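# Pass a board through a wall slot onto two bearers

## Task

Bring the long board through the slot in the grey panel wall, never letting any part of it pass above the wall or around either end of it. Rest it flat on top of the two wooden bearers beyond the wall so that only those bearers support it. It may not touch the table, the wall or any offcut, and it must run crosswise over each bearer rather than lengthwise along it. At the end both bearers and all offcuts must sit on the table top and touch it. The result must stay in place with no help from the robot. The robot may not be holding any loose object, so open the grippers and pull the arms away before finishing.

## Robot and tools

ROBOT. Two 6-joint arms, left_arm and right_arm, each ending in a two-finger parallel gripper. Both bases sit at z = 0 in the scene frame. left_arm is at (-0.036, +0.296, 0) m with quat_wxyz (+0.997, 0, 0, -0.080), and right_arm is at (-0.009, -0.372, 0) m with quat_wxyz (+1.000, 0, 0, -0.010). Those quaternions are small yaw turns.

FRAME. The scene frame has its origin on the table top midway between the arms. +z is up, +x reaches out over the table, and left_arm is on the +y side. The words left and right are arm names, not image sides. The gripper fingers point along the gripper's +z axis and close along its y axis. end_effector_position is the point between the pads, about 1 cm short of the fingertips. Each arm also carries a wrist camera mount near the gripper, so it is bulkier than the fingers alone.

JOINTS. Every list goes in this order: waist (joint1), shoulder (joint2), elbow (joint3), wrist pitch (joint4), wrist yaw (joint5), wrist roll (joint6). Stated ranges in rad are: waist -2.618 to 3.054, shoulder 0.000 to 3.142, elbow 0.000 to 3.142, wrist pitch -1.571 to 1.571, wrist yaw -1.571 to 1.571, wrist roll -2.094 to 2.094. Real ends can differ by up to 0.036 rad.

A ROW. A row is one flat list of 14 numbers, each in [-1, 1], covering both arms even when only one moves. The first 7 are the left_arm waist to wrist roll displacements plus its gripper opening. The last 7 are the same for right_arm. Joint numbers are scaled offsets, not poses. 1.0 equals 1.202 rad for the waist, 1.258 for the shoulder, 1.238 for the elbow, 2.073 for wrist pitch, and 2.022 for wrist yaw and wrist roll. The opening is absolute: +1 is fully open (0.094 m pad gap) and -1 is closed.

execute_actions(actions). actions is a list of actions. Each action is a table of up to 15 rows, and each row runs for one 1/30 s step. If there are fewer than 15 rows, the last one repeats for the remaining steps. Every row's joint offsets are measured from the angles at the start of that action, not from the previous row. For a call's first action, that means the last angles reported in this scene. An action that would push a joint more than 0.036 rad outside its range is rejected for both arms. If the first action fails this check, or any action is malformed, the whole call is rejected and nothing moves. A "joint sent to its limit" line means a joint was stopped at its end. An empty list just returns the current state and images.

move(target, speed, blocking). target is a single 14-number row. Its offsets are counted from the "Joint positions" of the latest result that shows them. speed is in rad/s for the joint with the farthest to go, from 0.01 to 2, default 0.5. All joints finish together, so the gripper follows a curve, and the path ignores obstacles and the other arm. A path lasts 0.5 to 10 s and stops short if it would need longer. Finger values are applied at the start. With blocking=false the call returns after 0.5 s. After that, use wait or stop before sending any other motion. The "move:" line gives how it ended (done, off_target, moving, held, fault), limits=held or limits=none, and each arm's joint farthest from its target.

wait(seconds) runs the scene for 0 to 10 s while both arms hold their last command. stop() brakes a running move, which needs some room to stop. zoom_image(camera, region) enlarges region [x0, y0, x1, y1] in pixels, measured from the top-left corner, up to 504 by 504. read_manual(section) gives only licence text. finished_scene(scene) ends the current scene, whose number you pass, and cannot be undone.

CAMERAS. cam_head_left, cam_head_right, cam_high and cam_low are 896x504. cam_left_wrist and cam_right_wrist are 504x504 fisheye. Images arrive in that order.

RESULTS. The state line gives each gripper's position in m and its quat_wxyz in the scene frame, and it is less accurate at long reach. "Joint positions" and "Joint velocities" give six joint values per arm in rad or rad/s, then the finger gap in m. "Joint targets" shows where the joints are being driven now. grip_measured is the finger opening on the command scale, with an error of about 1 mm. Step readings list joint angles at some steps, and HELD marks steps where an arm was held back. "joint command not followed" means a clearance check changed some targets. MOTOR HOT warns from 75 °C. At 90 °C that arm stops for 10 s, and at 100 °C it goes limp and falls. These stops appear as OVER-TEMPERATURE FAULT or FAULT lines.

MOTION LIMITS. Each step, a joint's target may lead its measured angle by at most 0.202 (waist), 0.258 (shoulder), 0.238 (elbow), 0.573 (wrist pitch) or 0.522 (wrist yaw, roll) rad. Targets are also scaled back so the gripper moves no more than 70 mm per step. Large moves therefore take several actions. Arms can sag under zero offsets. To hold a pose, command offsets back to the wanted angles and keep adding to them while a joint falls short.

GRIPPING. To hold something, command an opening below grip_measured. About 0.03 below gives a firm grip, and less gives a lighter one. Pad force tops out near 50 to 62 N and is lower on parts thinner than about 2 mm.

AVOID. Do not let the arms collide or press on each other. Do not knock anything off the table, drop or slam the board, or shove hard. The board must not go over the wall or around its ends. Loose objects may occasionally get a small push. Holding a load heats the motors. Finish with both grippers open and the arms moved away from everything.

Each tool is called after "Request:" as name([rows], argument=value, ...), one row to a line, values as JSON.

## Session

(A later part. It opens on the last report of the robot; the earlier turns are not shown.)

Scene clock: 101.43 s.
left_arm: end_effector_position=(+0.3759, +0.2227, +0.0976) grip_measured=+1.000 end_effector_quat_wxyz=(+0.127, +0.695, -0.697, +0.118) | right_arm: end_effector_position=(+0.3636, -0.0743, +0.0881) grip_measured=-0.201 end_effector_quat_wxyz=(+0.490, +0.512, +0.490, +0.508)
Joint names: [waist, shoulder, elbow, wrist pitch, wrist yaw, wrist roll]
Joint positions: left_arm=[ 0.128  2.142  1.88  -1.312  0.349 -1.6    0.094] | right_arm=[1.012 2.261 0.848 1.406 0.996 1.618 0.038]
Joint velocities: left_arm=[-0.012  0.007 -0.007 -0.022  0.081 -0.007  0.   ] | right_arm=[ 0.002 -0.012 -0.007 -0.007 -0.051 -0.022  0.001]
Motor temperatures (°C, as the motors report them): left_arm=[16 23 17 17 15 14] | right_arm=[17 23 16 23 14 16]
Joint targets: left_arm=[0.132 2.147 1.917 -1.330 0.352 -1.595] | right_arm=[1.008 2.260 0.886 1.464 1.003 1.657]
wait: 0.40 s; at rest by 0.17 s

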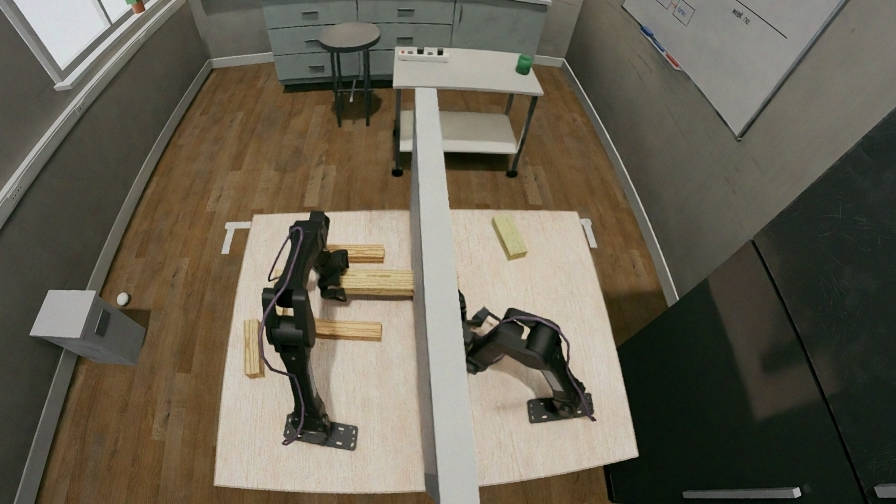

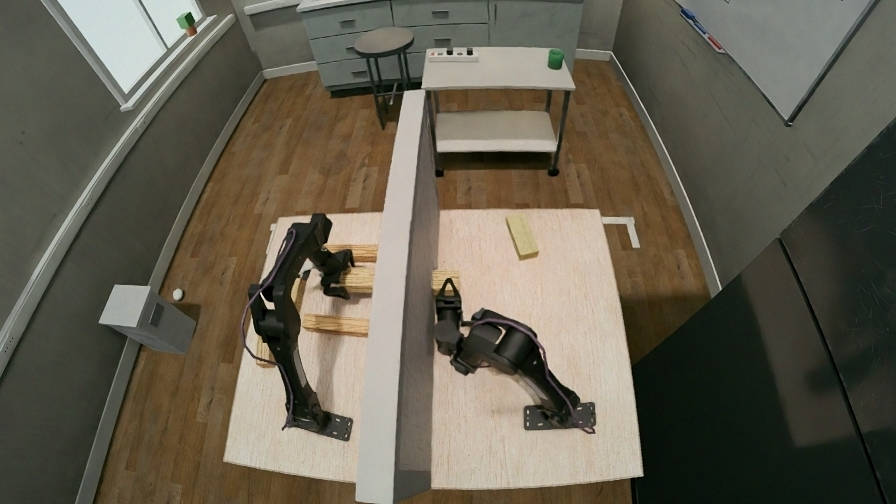

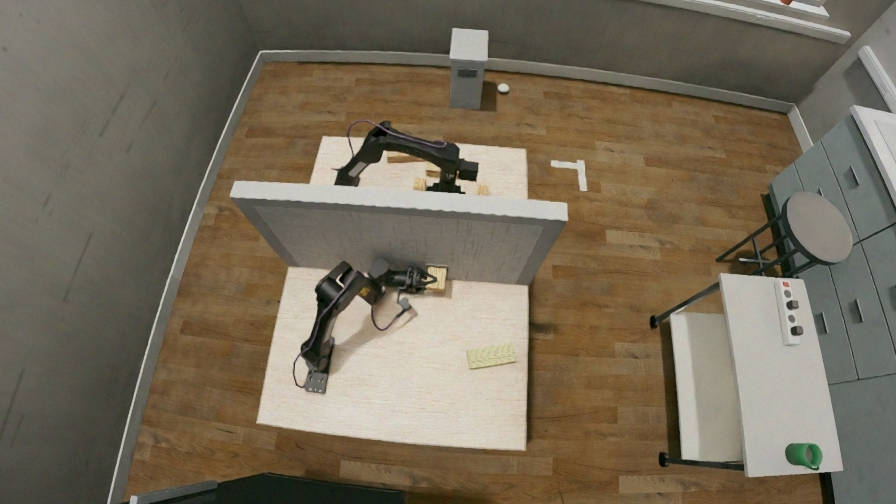

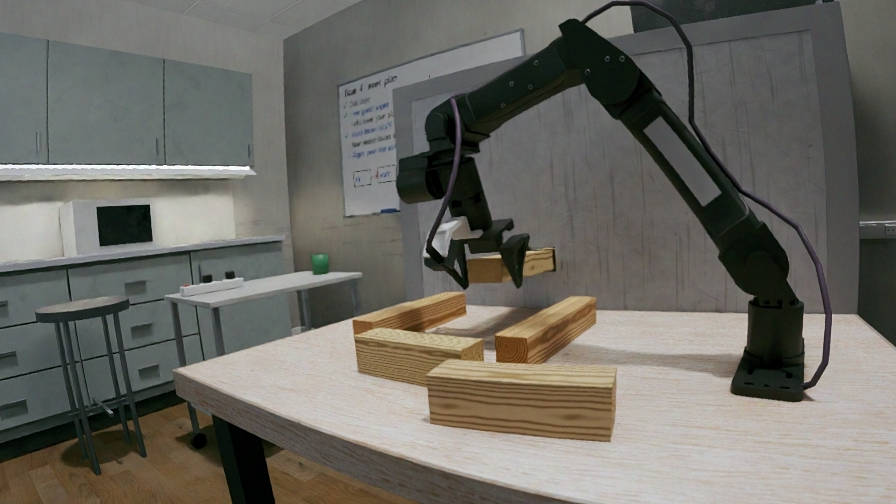

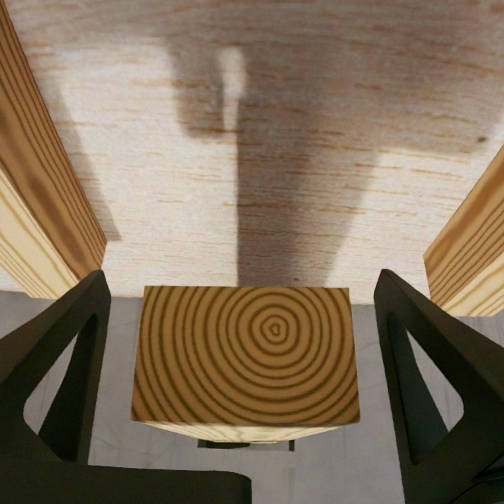

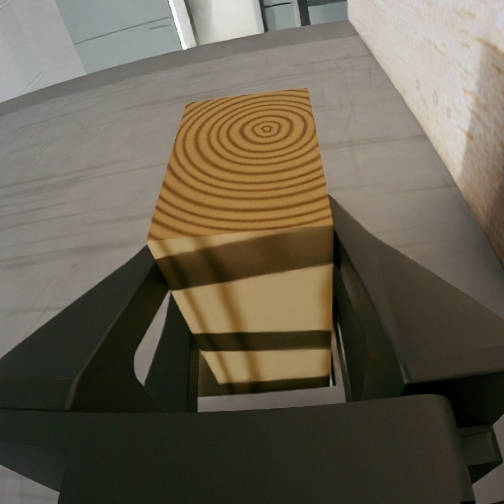

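Request:
execute_actions([
  [[-0.00187,0.00477,0.03003,-0.00483,-0.00138,-0.00072,1.0,-0.00333,-0.0008,0.0307,0.02798,0.00346,0.01764,-0.3],[-0.01123,0.00556,0.03045,-0.00004,-0.00437,-0.00658,1.0,-0.00333,-0.0008,0.0307,0.02798,0.00346,0.01599,-0.3],[-0.02447,0.00676,0.03114,0.00560,-0.00746,-0.01492,1.0,-0.00333,-0.0008,0.0307,0.02798,0.00346,0.01435,-0.3],[-0.03800,0.00707,0.03204,0.00861,-0.00785,-0.02359,1.0,-0.00333,-0.0008,0.0307,0.02798,0.00346,0.01270,-0.3],[-0.05419,0.00747,0.03313,0.01222,-0.00832,-0.03398,1.0,-0.00333,-0.0008,0.0307,0.02798,0.00346,0.01105,-0.3],[-0.07225,0.00787,0.03435,0.01624,-0.00885,-0.04555,1.0,-0.00333,-0.0008,0.0307,0.02798,0.00346,0.00940,-0.3],[-0.09126,0.00831,0.03562,0.02048,-0.00940,-0.05774,1.0,-0.00333,-0.0008,0.0307,0.02798,0.00346,0.00775,-0.3],[-0.11027,0.00874,0.03690,0.02471,-0.00995,-0.06993,1.0,-0.00333,-0.0008,0.0307,0.02798,0.00346,0.00611,-0.3],[-0.12834,0.00914,0.03811,0.02874,-0.01047,-0.08150,1.0,-0.00333,-0.0008,0.0307,0.02798,0.00346,0.00446,-0.3],[-0.14453,0.00954,0.03920,0.03234,-0.01094,-0.09189,1.0,-0.00333,-0.0008,0.0307,0.02798,0.00346,0.00281,-0.3],[-0.15806,0.00983,0.04011,0.03535,-0.01133,-0.10056,1.0,-0.00333,-0.0008,0.0307,0.02798,0.00346,0.00116,-0.3],[-0.16824,0.01006,0.04079,0.03762,-0.01162,-0.10709,1.0,-0.00333,-0.0008,0.0307,0.02798,0.00346,-0.00049,-0.3],[-0.17456,0.01021,0.04121,0.03903,-0.01181,-0.11114,1.0,-0.00333,-0.0008,0.0307,0.02798,0.00346,-0.00049,-0.3],[-0.17671,0.01025,0.04136,0.03951,-0.01187,-0.11251,1.0,-0.00333,-0.0008,0.0307,0.02798,0.00346,-0.00049,-0.3]],
])

Request:
wait(seconds=0.4)

Scene clock: 104.07 s.
left_arm: end_effector_position=(+0.3705, +0.1302, +0.1030) grip_measured=+1.000 end_effector_quat_wxyz=(+0.119, +0.674, -0.718, +0.124) | right_arm: end_effector_position=(+0.3636, -0.0743, +0.0883) grip_measured=-0.201 end_effector_quat_wxyz=(+0.494, +0.508, +0.494, +0.504)
Joint names: [waist, shoulder, elbow, wrist pitch, wrist yaw, wrist roll]
Joint positions: left_arm=[-0.095  2.142  1.902 -1.244  0.335 -1.778  0.094] | right_arm=[1.012 2.261 0.848 1.407 0.996 1.6   0.038]
Joint velocities: left_arm=[-0.335 -0.017 -0.017  0.066 -0.037 -0.256  0.   ] | right_arm=[-0.002  0.012 -0.002 -0.037 -0.037 -0.037  0.001]
Motor temperatures (°C, as the motors report them): left_arm=[16 23 17 17 15 14] | right_arm=[17 23 16 23 14 16]
Joint targets: left_arm=[-0.084 2.155 1.931 -1.230 0.325 -1.827] | right_arm=[1.008 2.260 0.886 1.464 1.003 1.617]
Step readings (joint positions):
0: left_arm=[0.128 2.142 1.880 -1.312 0.349 -1.600] | right_arm=[1.012 2.261 0.848 1.405 0.996 1.618]
1: left_arm=[0.128 2.142 1.880 -1.312 0.349 -1.600] | right_arm=[1.012 2.261 0.848 1.405 0.996 1.618]
2: left_arm=[0.128 2.142 1.880 -1.312 0.349 -1.601] | right_arm=[1.012 2.261 0.848 1.405 0.996 1.618]
4: left_arm=[0.122 2.142 1.880 -1.309 0.345 -1.612] | right_arm=[1.012 2.261 0.848 1.405 0.996 1.618]
8: left_arm=[0.063 2.142 1.885 -1.292 0.336 -1.665] | right_arm=[1.012 2.261 0.848 1.405 0.996 1.613]
15: Joint positions above

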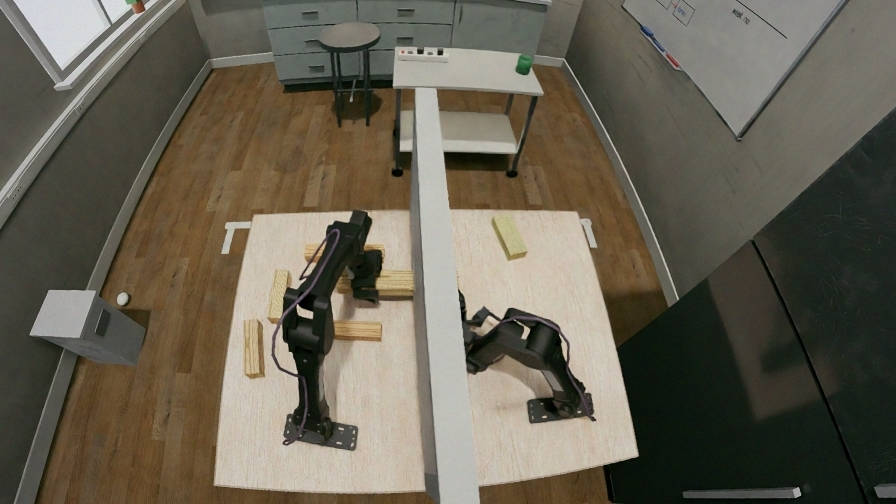

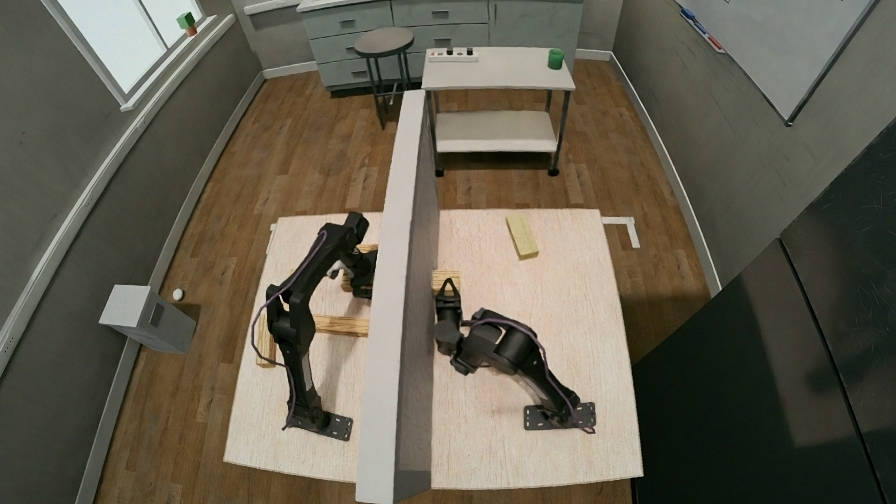

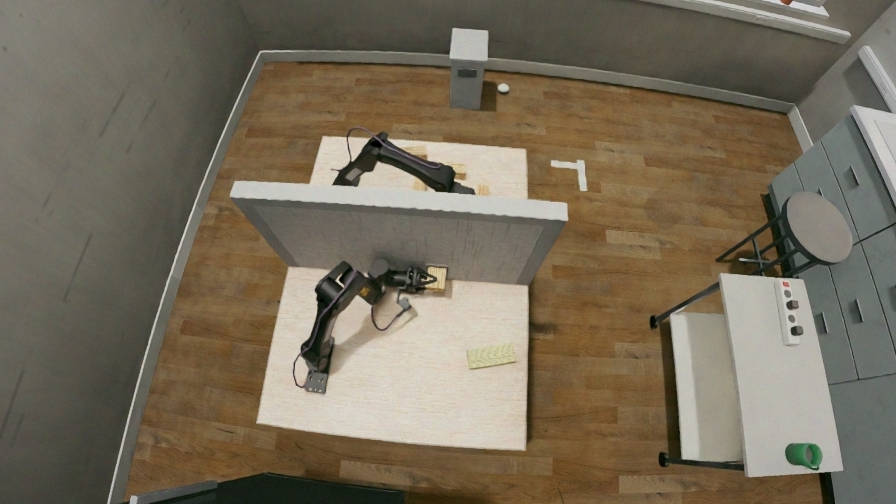

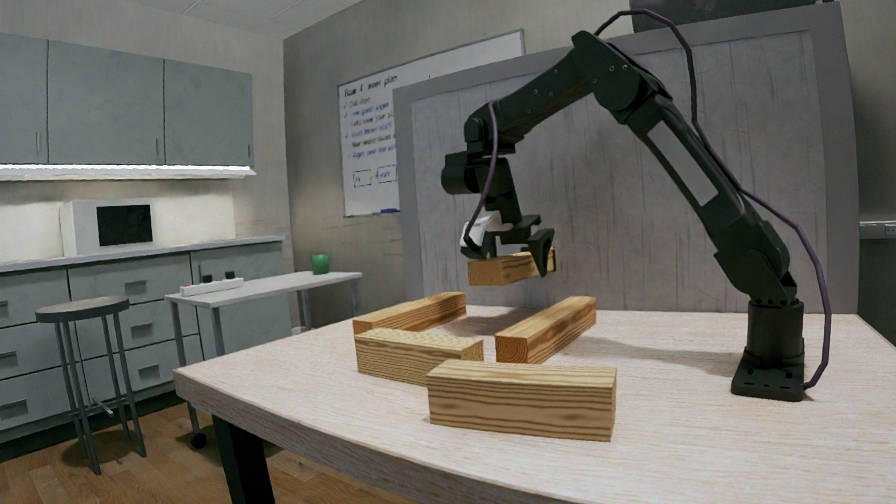

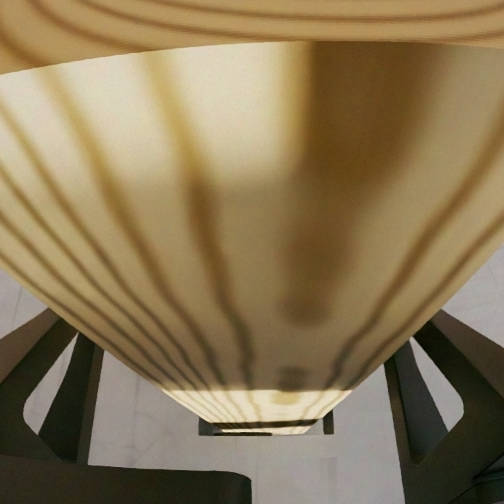

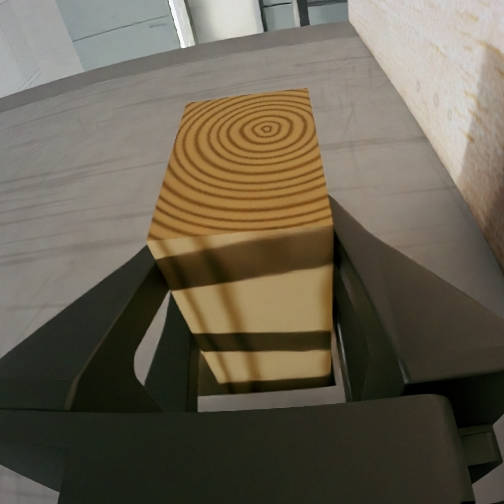

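Scene clock: 104.47 s.
left_arm: end_effector_position=(+0.3740, +0.1323, +0.1032) grip_measured=+1.000 end_effector_quat_wxyz=(+0.119, +0.691, -0.702, +0.126) | right_arm: end_effector_position=(+0.3636, -0.0743, +0.0884) grip_measured=-0.201 end_effector_quat_wxyz=(+0.495, +0.507, +0.495, +0.503)
Joint names: [waist, shoulder, elbow, wrist pitch, wrist yaw, wrist roll]
Joint positions: left_arm=[-0.088  2.142  1.902 -1.234  0.335 -1.819  0.094] | right_arm=[1.012 2.261 0.848 1.408 0.996 1.596 0.038]
Joint velocities: left_arm=[ 0.012  0.002 -0.012 -0.007 -0.051 -0.022  0.   ] | right_arm=[ 0.007 -0.002  0.002 -0.051  0.022  0.022 -0.   ]
Motor temperatures (°C, as the motors report them): left_arm=[16 22 17 17 15 14] | right_arm=[17 23 16 23 14 16]
Joint targets: left_arm=[-0.084 2.155 1.931 -1.230 0.325 -1.827] | right_arm=[1.008 2.260 0.886 1.464 1.003 1.617]
wait: 0.40 s; no rest

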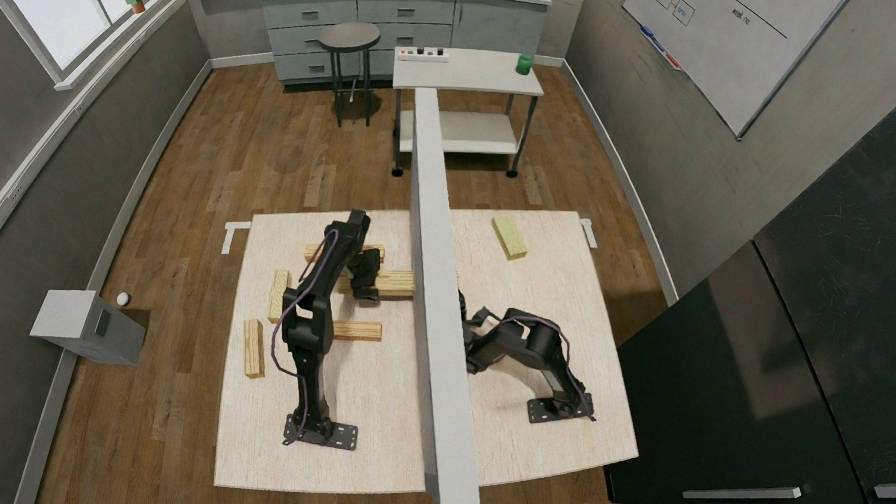

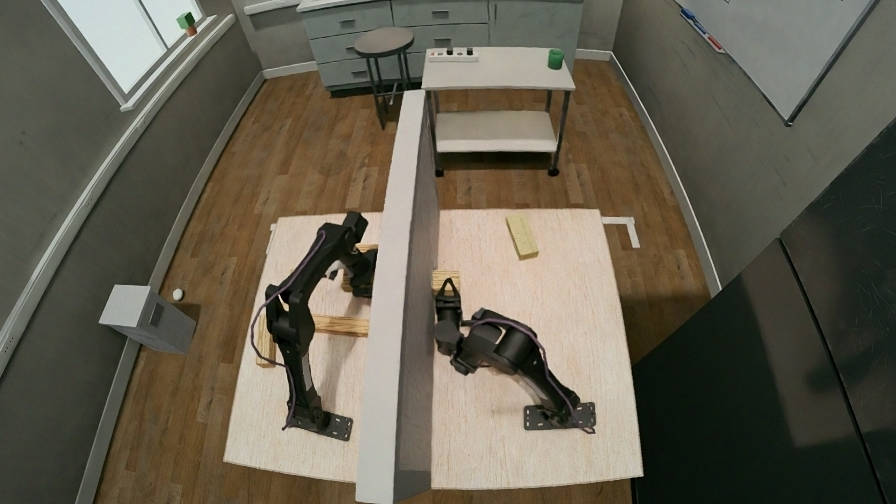

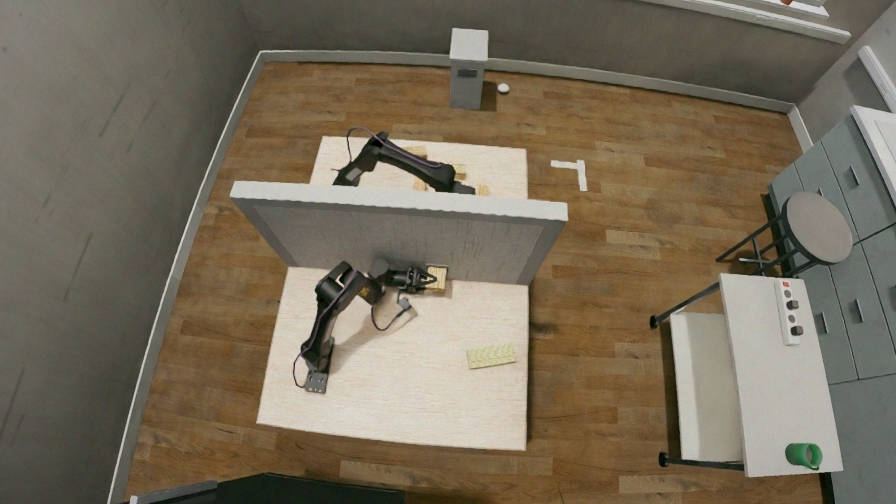

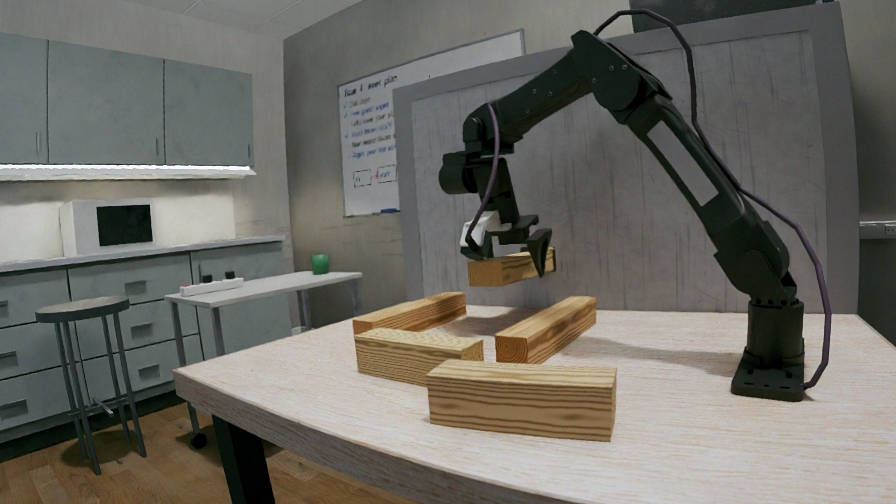

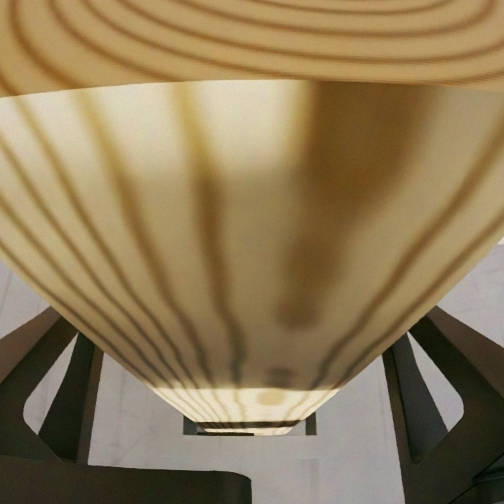

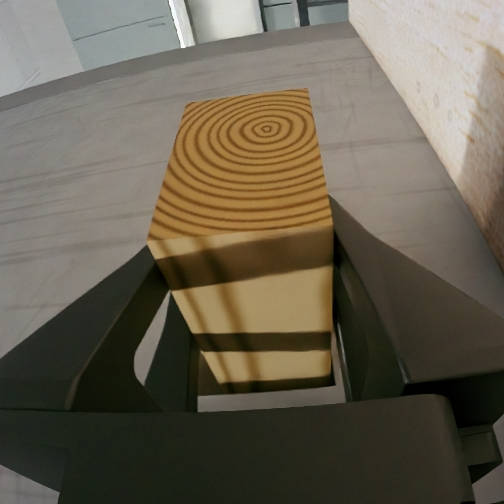

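Request:
zoom_image(camera="cam_low", region=[400, 140, 620, 320])

Region (400, 140, 620, 320) of cam_low's 896x504 image, scaled by 2.291, with more detail than that image has; it fills the top 412 rows of this view, and the rest is white.

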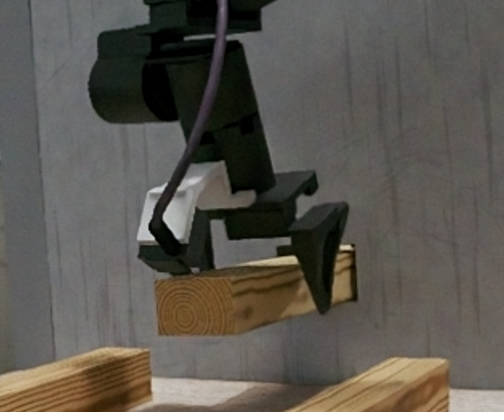

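Request:
execute_actions([
  [[0.00056,0.01033,0.02730,-0.00460,-0.00519,-0.00474,1.0,-0.00333,-0.0008,0.0307,0.02701,0.00346,0.00990,-0.3],[-0.00222,0.01073,0.03118,-0.01113,-0.00544,-0.00705,1.0,-0.00333,-0.0008,0.0307,0.02701,0.00346,0.00940,-0.3],[-0.00606,0.01172,0.03521,-0.01770,-0.00549,-0.01073,1.0,-0.00333,-0.0008,0.0307,0.02701,0.00346,0.00891,-0.3],[-0.00922,0.01344,0.04108,-0.01987,-0.00559,-0.01552,1.0,-0.00333,-0.0008,0.0307,0.02701,0.00346,0.00841,-0.3],[-0.01423,0.01619,0.04862,-0.02214,-0.00579,-0.02109,1.0,-0.00333,-0.0008,0.0307,0.02701,0.00346,0.00792,-0.3],[-0.02076,0.01978,0.05444,-0.02243,-0.00601,-0.02708,1.0,-0.00333,-0.0008,0.0307,0.02701,0.00346,0.00742,-0.3],[-0.02836,0.02394,0.06122,-0.02282,-0.00628,-0.03306,1.0,-0.00333,-0.0008,0.0307,0.02701,0.00346,0.00742,-0.3],[-0.03652,0.02842,0.06850,-0.02318,-0.00658,-0.03864,1.0,-0.00333,-0.0008,0.0307,0.02701,0.00346,0.00742,-0.3],[-0.04468,0.03289,0.07578,-0.02354,-0.00687,-0.04343,1.0,-0.00333,-0.0008,0.0307,0.02701,0.00346,0.00742,-0.3],[-0.05229,0.03707,0.08255,-0.02393,-0.00715,-0.04710,1.0,-0.00333,-0.0008,0.0307,0.02701,0.00346,0.00742,-0.3],[-0.05882,0.04064,0.08838,-0.02422,-0.00737,-0.04941,1.0,-0.00333,-0.0008,0.0307,0.02701,0.00346,0.00742,-0.3],[-0.06383,0.04339,0.09284,-0.02446,-0.00757,-0.05020,1.0,-0.00333,-0.0008,0.0307,0.02701,0.00346,0.00742,-0.3],[-0.06698,0.04512,0.09565,-0.02460,-0.00767,-0.05020,1.0,-0.00333,-0.0008,0.0307,0.02701,0.00346,0.00742,-0.3],[-0.06805,0.04571,0.09661,-0.02465,-0.00772,-0.05020,1.0,-0.00333,-0.0008,0.0307,0.02701,0.00346,0.00742,-0.3]],
])

Request:
wait(seconds=0.4)

Scene clock: 107.30 s.
left_arm: end_effector_position=(+0.3734, +0.0971, +0.1092) grip_measured=+1.000 end_effector_quat_wxyz=(+0.121, +0.691, -0.702, +0.125) | right_arm: end_effector_position=(+0.3636, -0.0742, +0.0886) grip_measured=-0.201 end_effector_quat_wxyz=(+0.497, +0.506, +0.496, +0.502)
Joint names: [waist, shoulder, elbow, wrist pitch, wrist yaw, wrist roll]
Joint positions: left_arm=[-0.166  2.183  1.989 -1.259  0.33  -1.902  0.094] | right_arm=[1.012 2.261 0.848 1.409 0.996 1.59  0.038]
Joint velocities: left_arm=[-0.198  0.076  0.032  0.022  0.037 -0.037  0.   ] | right_arm=[-0.002  0.012 -0.012  0.081  0.037 -0.066 -0.001]
Motor temperatures (°C, as the motors report them): left_arm=[16 22 18 17 15 14] | right_arm=[17 23 16 23 14 16]
Joint targets: left_arm=[-0.170 2.199 2.021 -1.285 0.319 -1.921] | right_arm=[1.008 2.260 0.886 1.464 1.003 1.611]
Step readings (joint positions):
0: left_arm=[-0.088 2.142 1.902 -1.233 0.335 -1.822] | right_arm=[1.012 2.261 0.848 1.408 0.996 1.595]
1: left_arm=[-0.088 2.142 1.902 -1.233 0.335 -1.822] | right_arm=[1.012 2.261 0.848 1.408 0.996 1.595]
2: left_arm=[-0.088 2.142 1.902 -1.234 0.335 -1.823] | right_arm=[1.012 2.261 0.848 1.408 0.996 1.595]
4: left_arm=[-0.088 2.144 1.908 -1.242 0.334 -1.829] | right_arm=[1.012 2.261 0.848 1.408 0.996 1.594]
8: left_arm=[-0.100 2.154 1.942 -1.255 0.331 -1.857] | right_arm=[1.012 2.261 0.848 1.408 0.996 1.591]
15: Joint positions above

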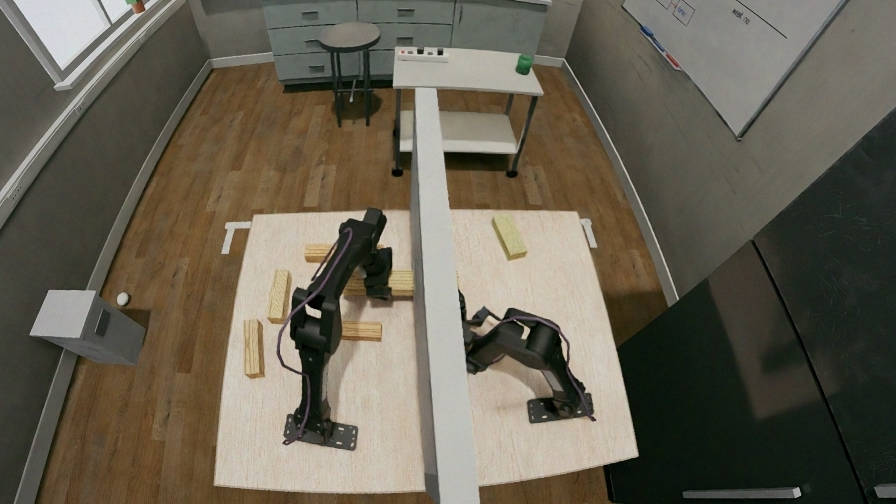

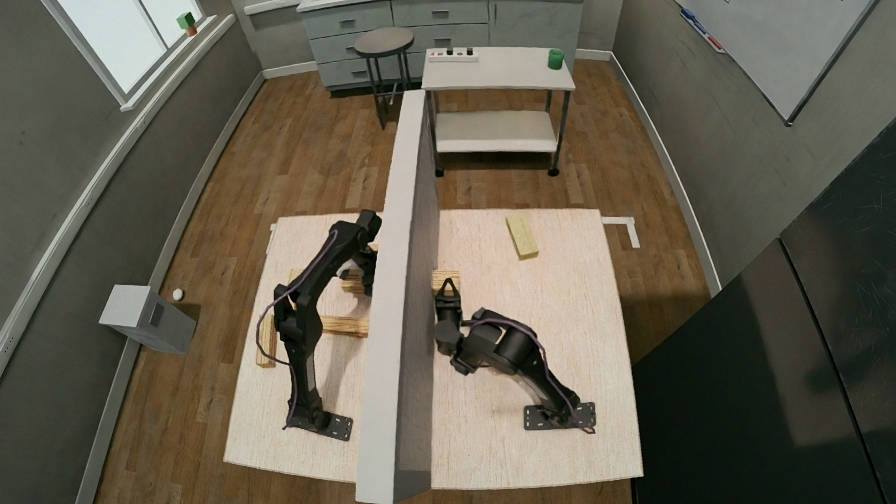

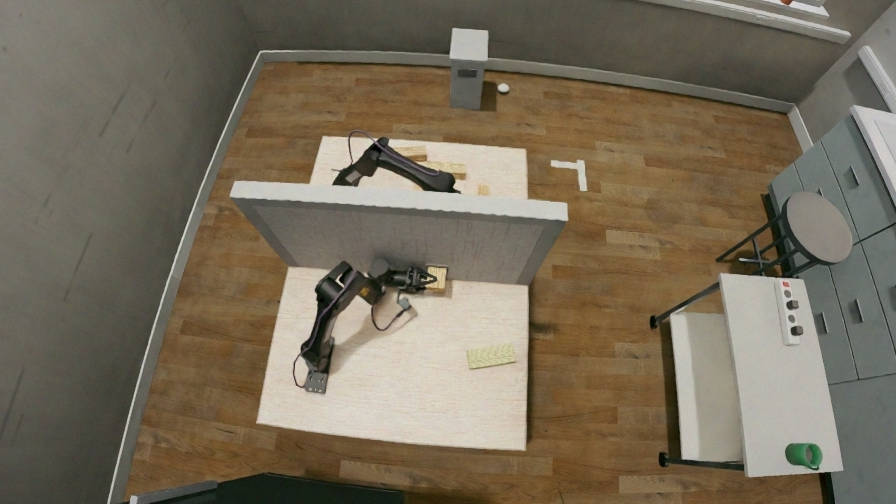

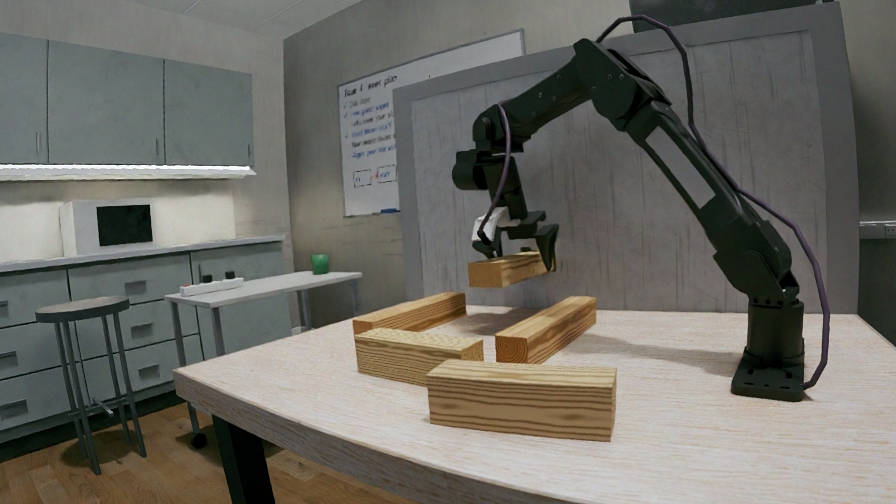

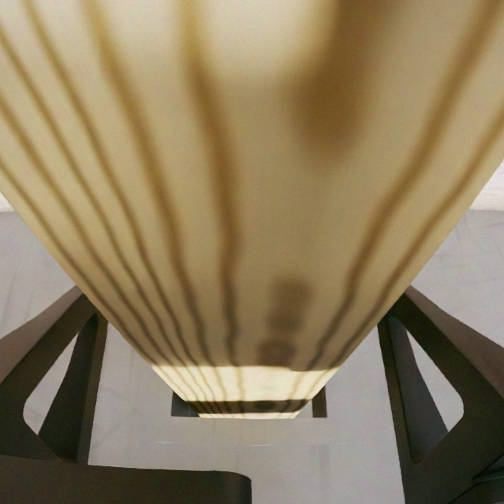

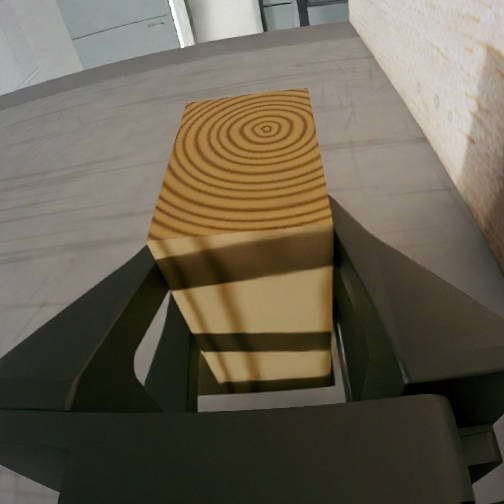

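Scene clock: 107.70 s.
left_arm: end_effector_position=(+0.3706, +0.0942, +0.1074) grip_measured=+1.000 end_effector_quat_wxyz=(+0.124, +0.693, -0.700, +0.119) | right_arm: end_effector_position=(+0.3636, -0.0742, +0.0886) grip_measured=-0.201 end_effector_quat_wxyz=(+0.497, +0.505, +0.496, +0.502)
Joint names: [waist, shoulder, elbow, wrist pitch, wrist yaw, wrist roll]
Joint positions: left_arm=[-0.175  2.187  1.989 -1.264  0.329 -1.915  0.094] | right_arm=[1.012 2.261 0.848 1.409 0.996 1.59  0.038]
Joint velocities: left_arm=[-0.017  0.012  0.007  0.066  0.037 -0.022  0.   ] | right_arm=[-0.032 -0.017 -0.012  0.095 -0.051 -0.007  0.001]
Motor temperatures (°C, as the motors report them): left_arm=[16 22 18 17 15 14] | right_arm=[17 23 16 24 14 16]
Joint targets: left_arm=[-0.170 2.199 2.021 -1.285 0.319 -1.921] | right_arm=[1.008 2.260 0.886 1.464 1.003 1.611]
wait: 0.40 s; no rest

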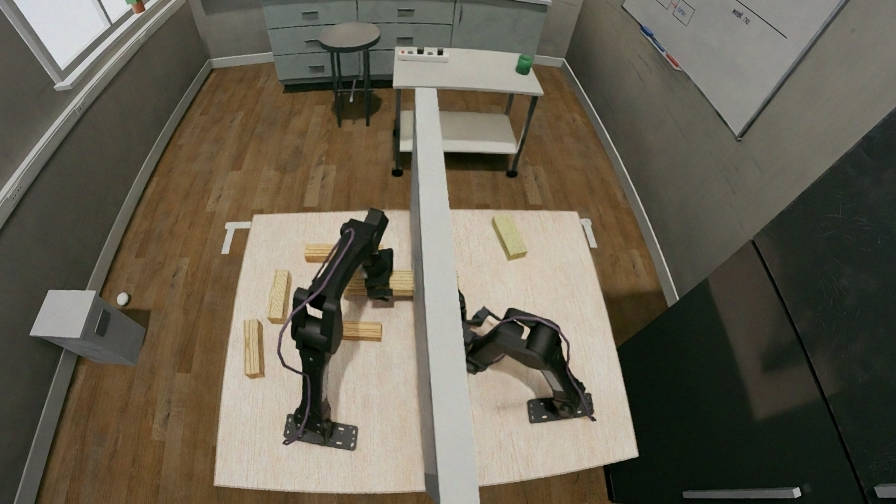

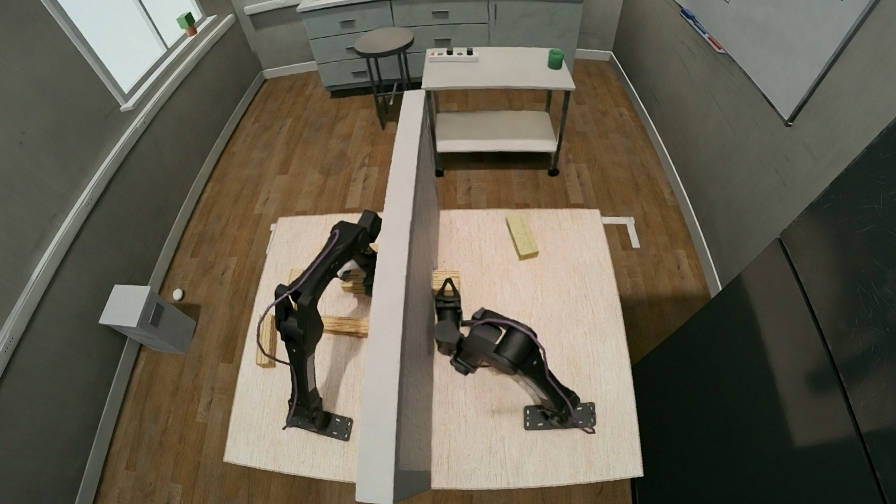

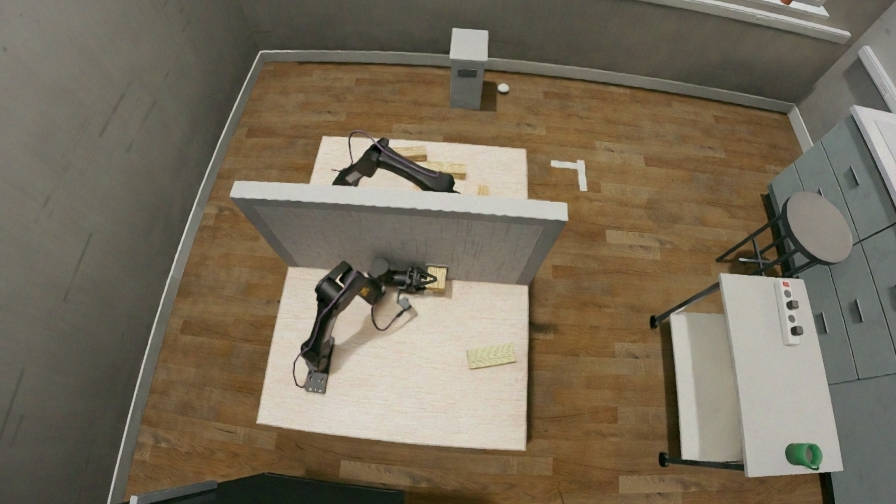

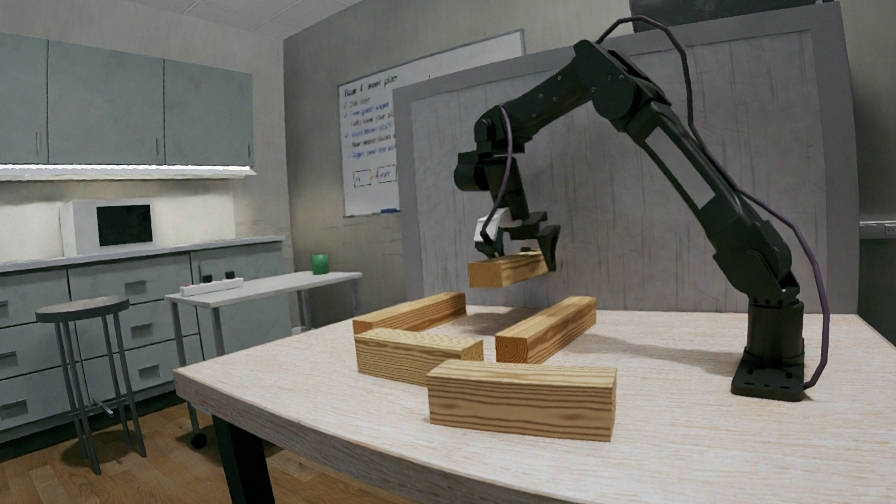

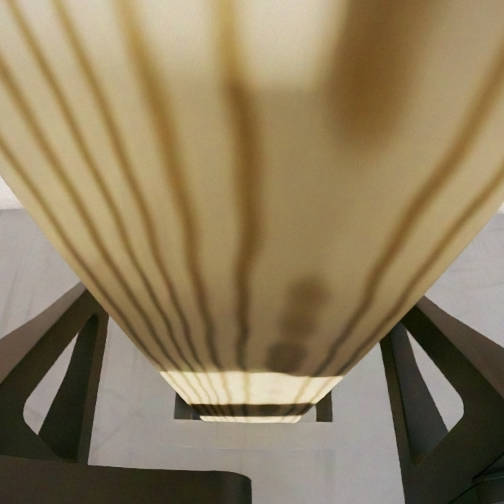

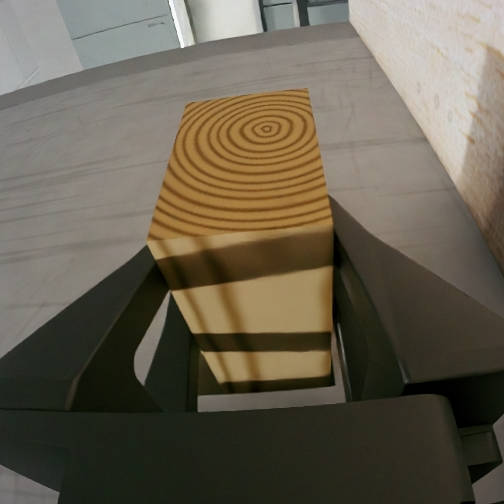

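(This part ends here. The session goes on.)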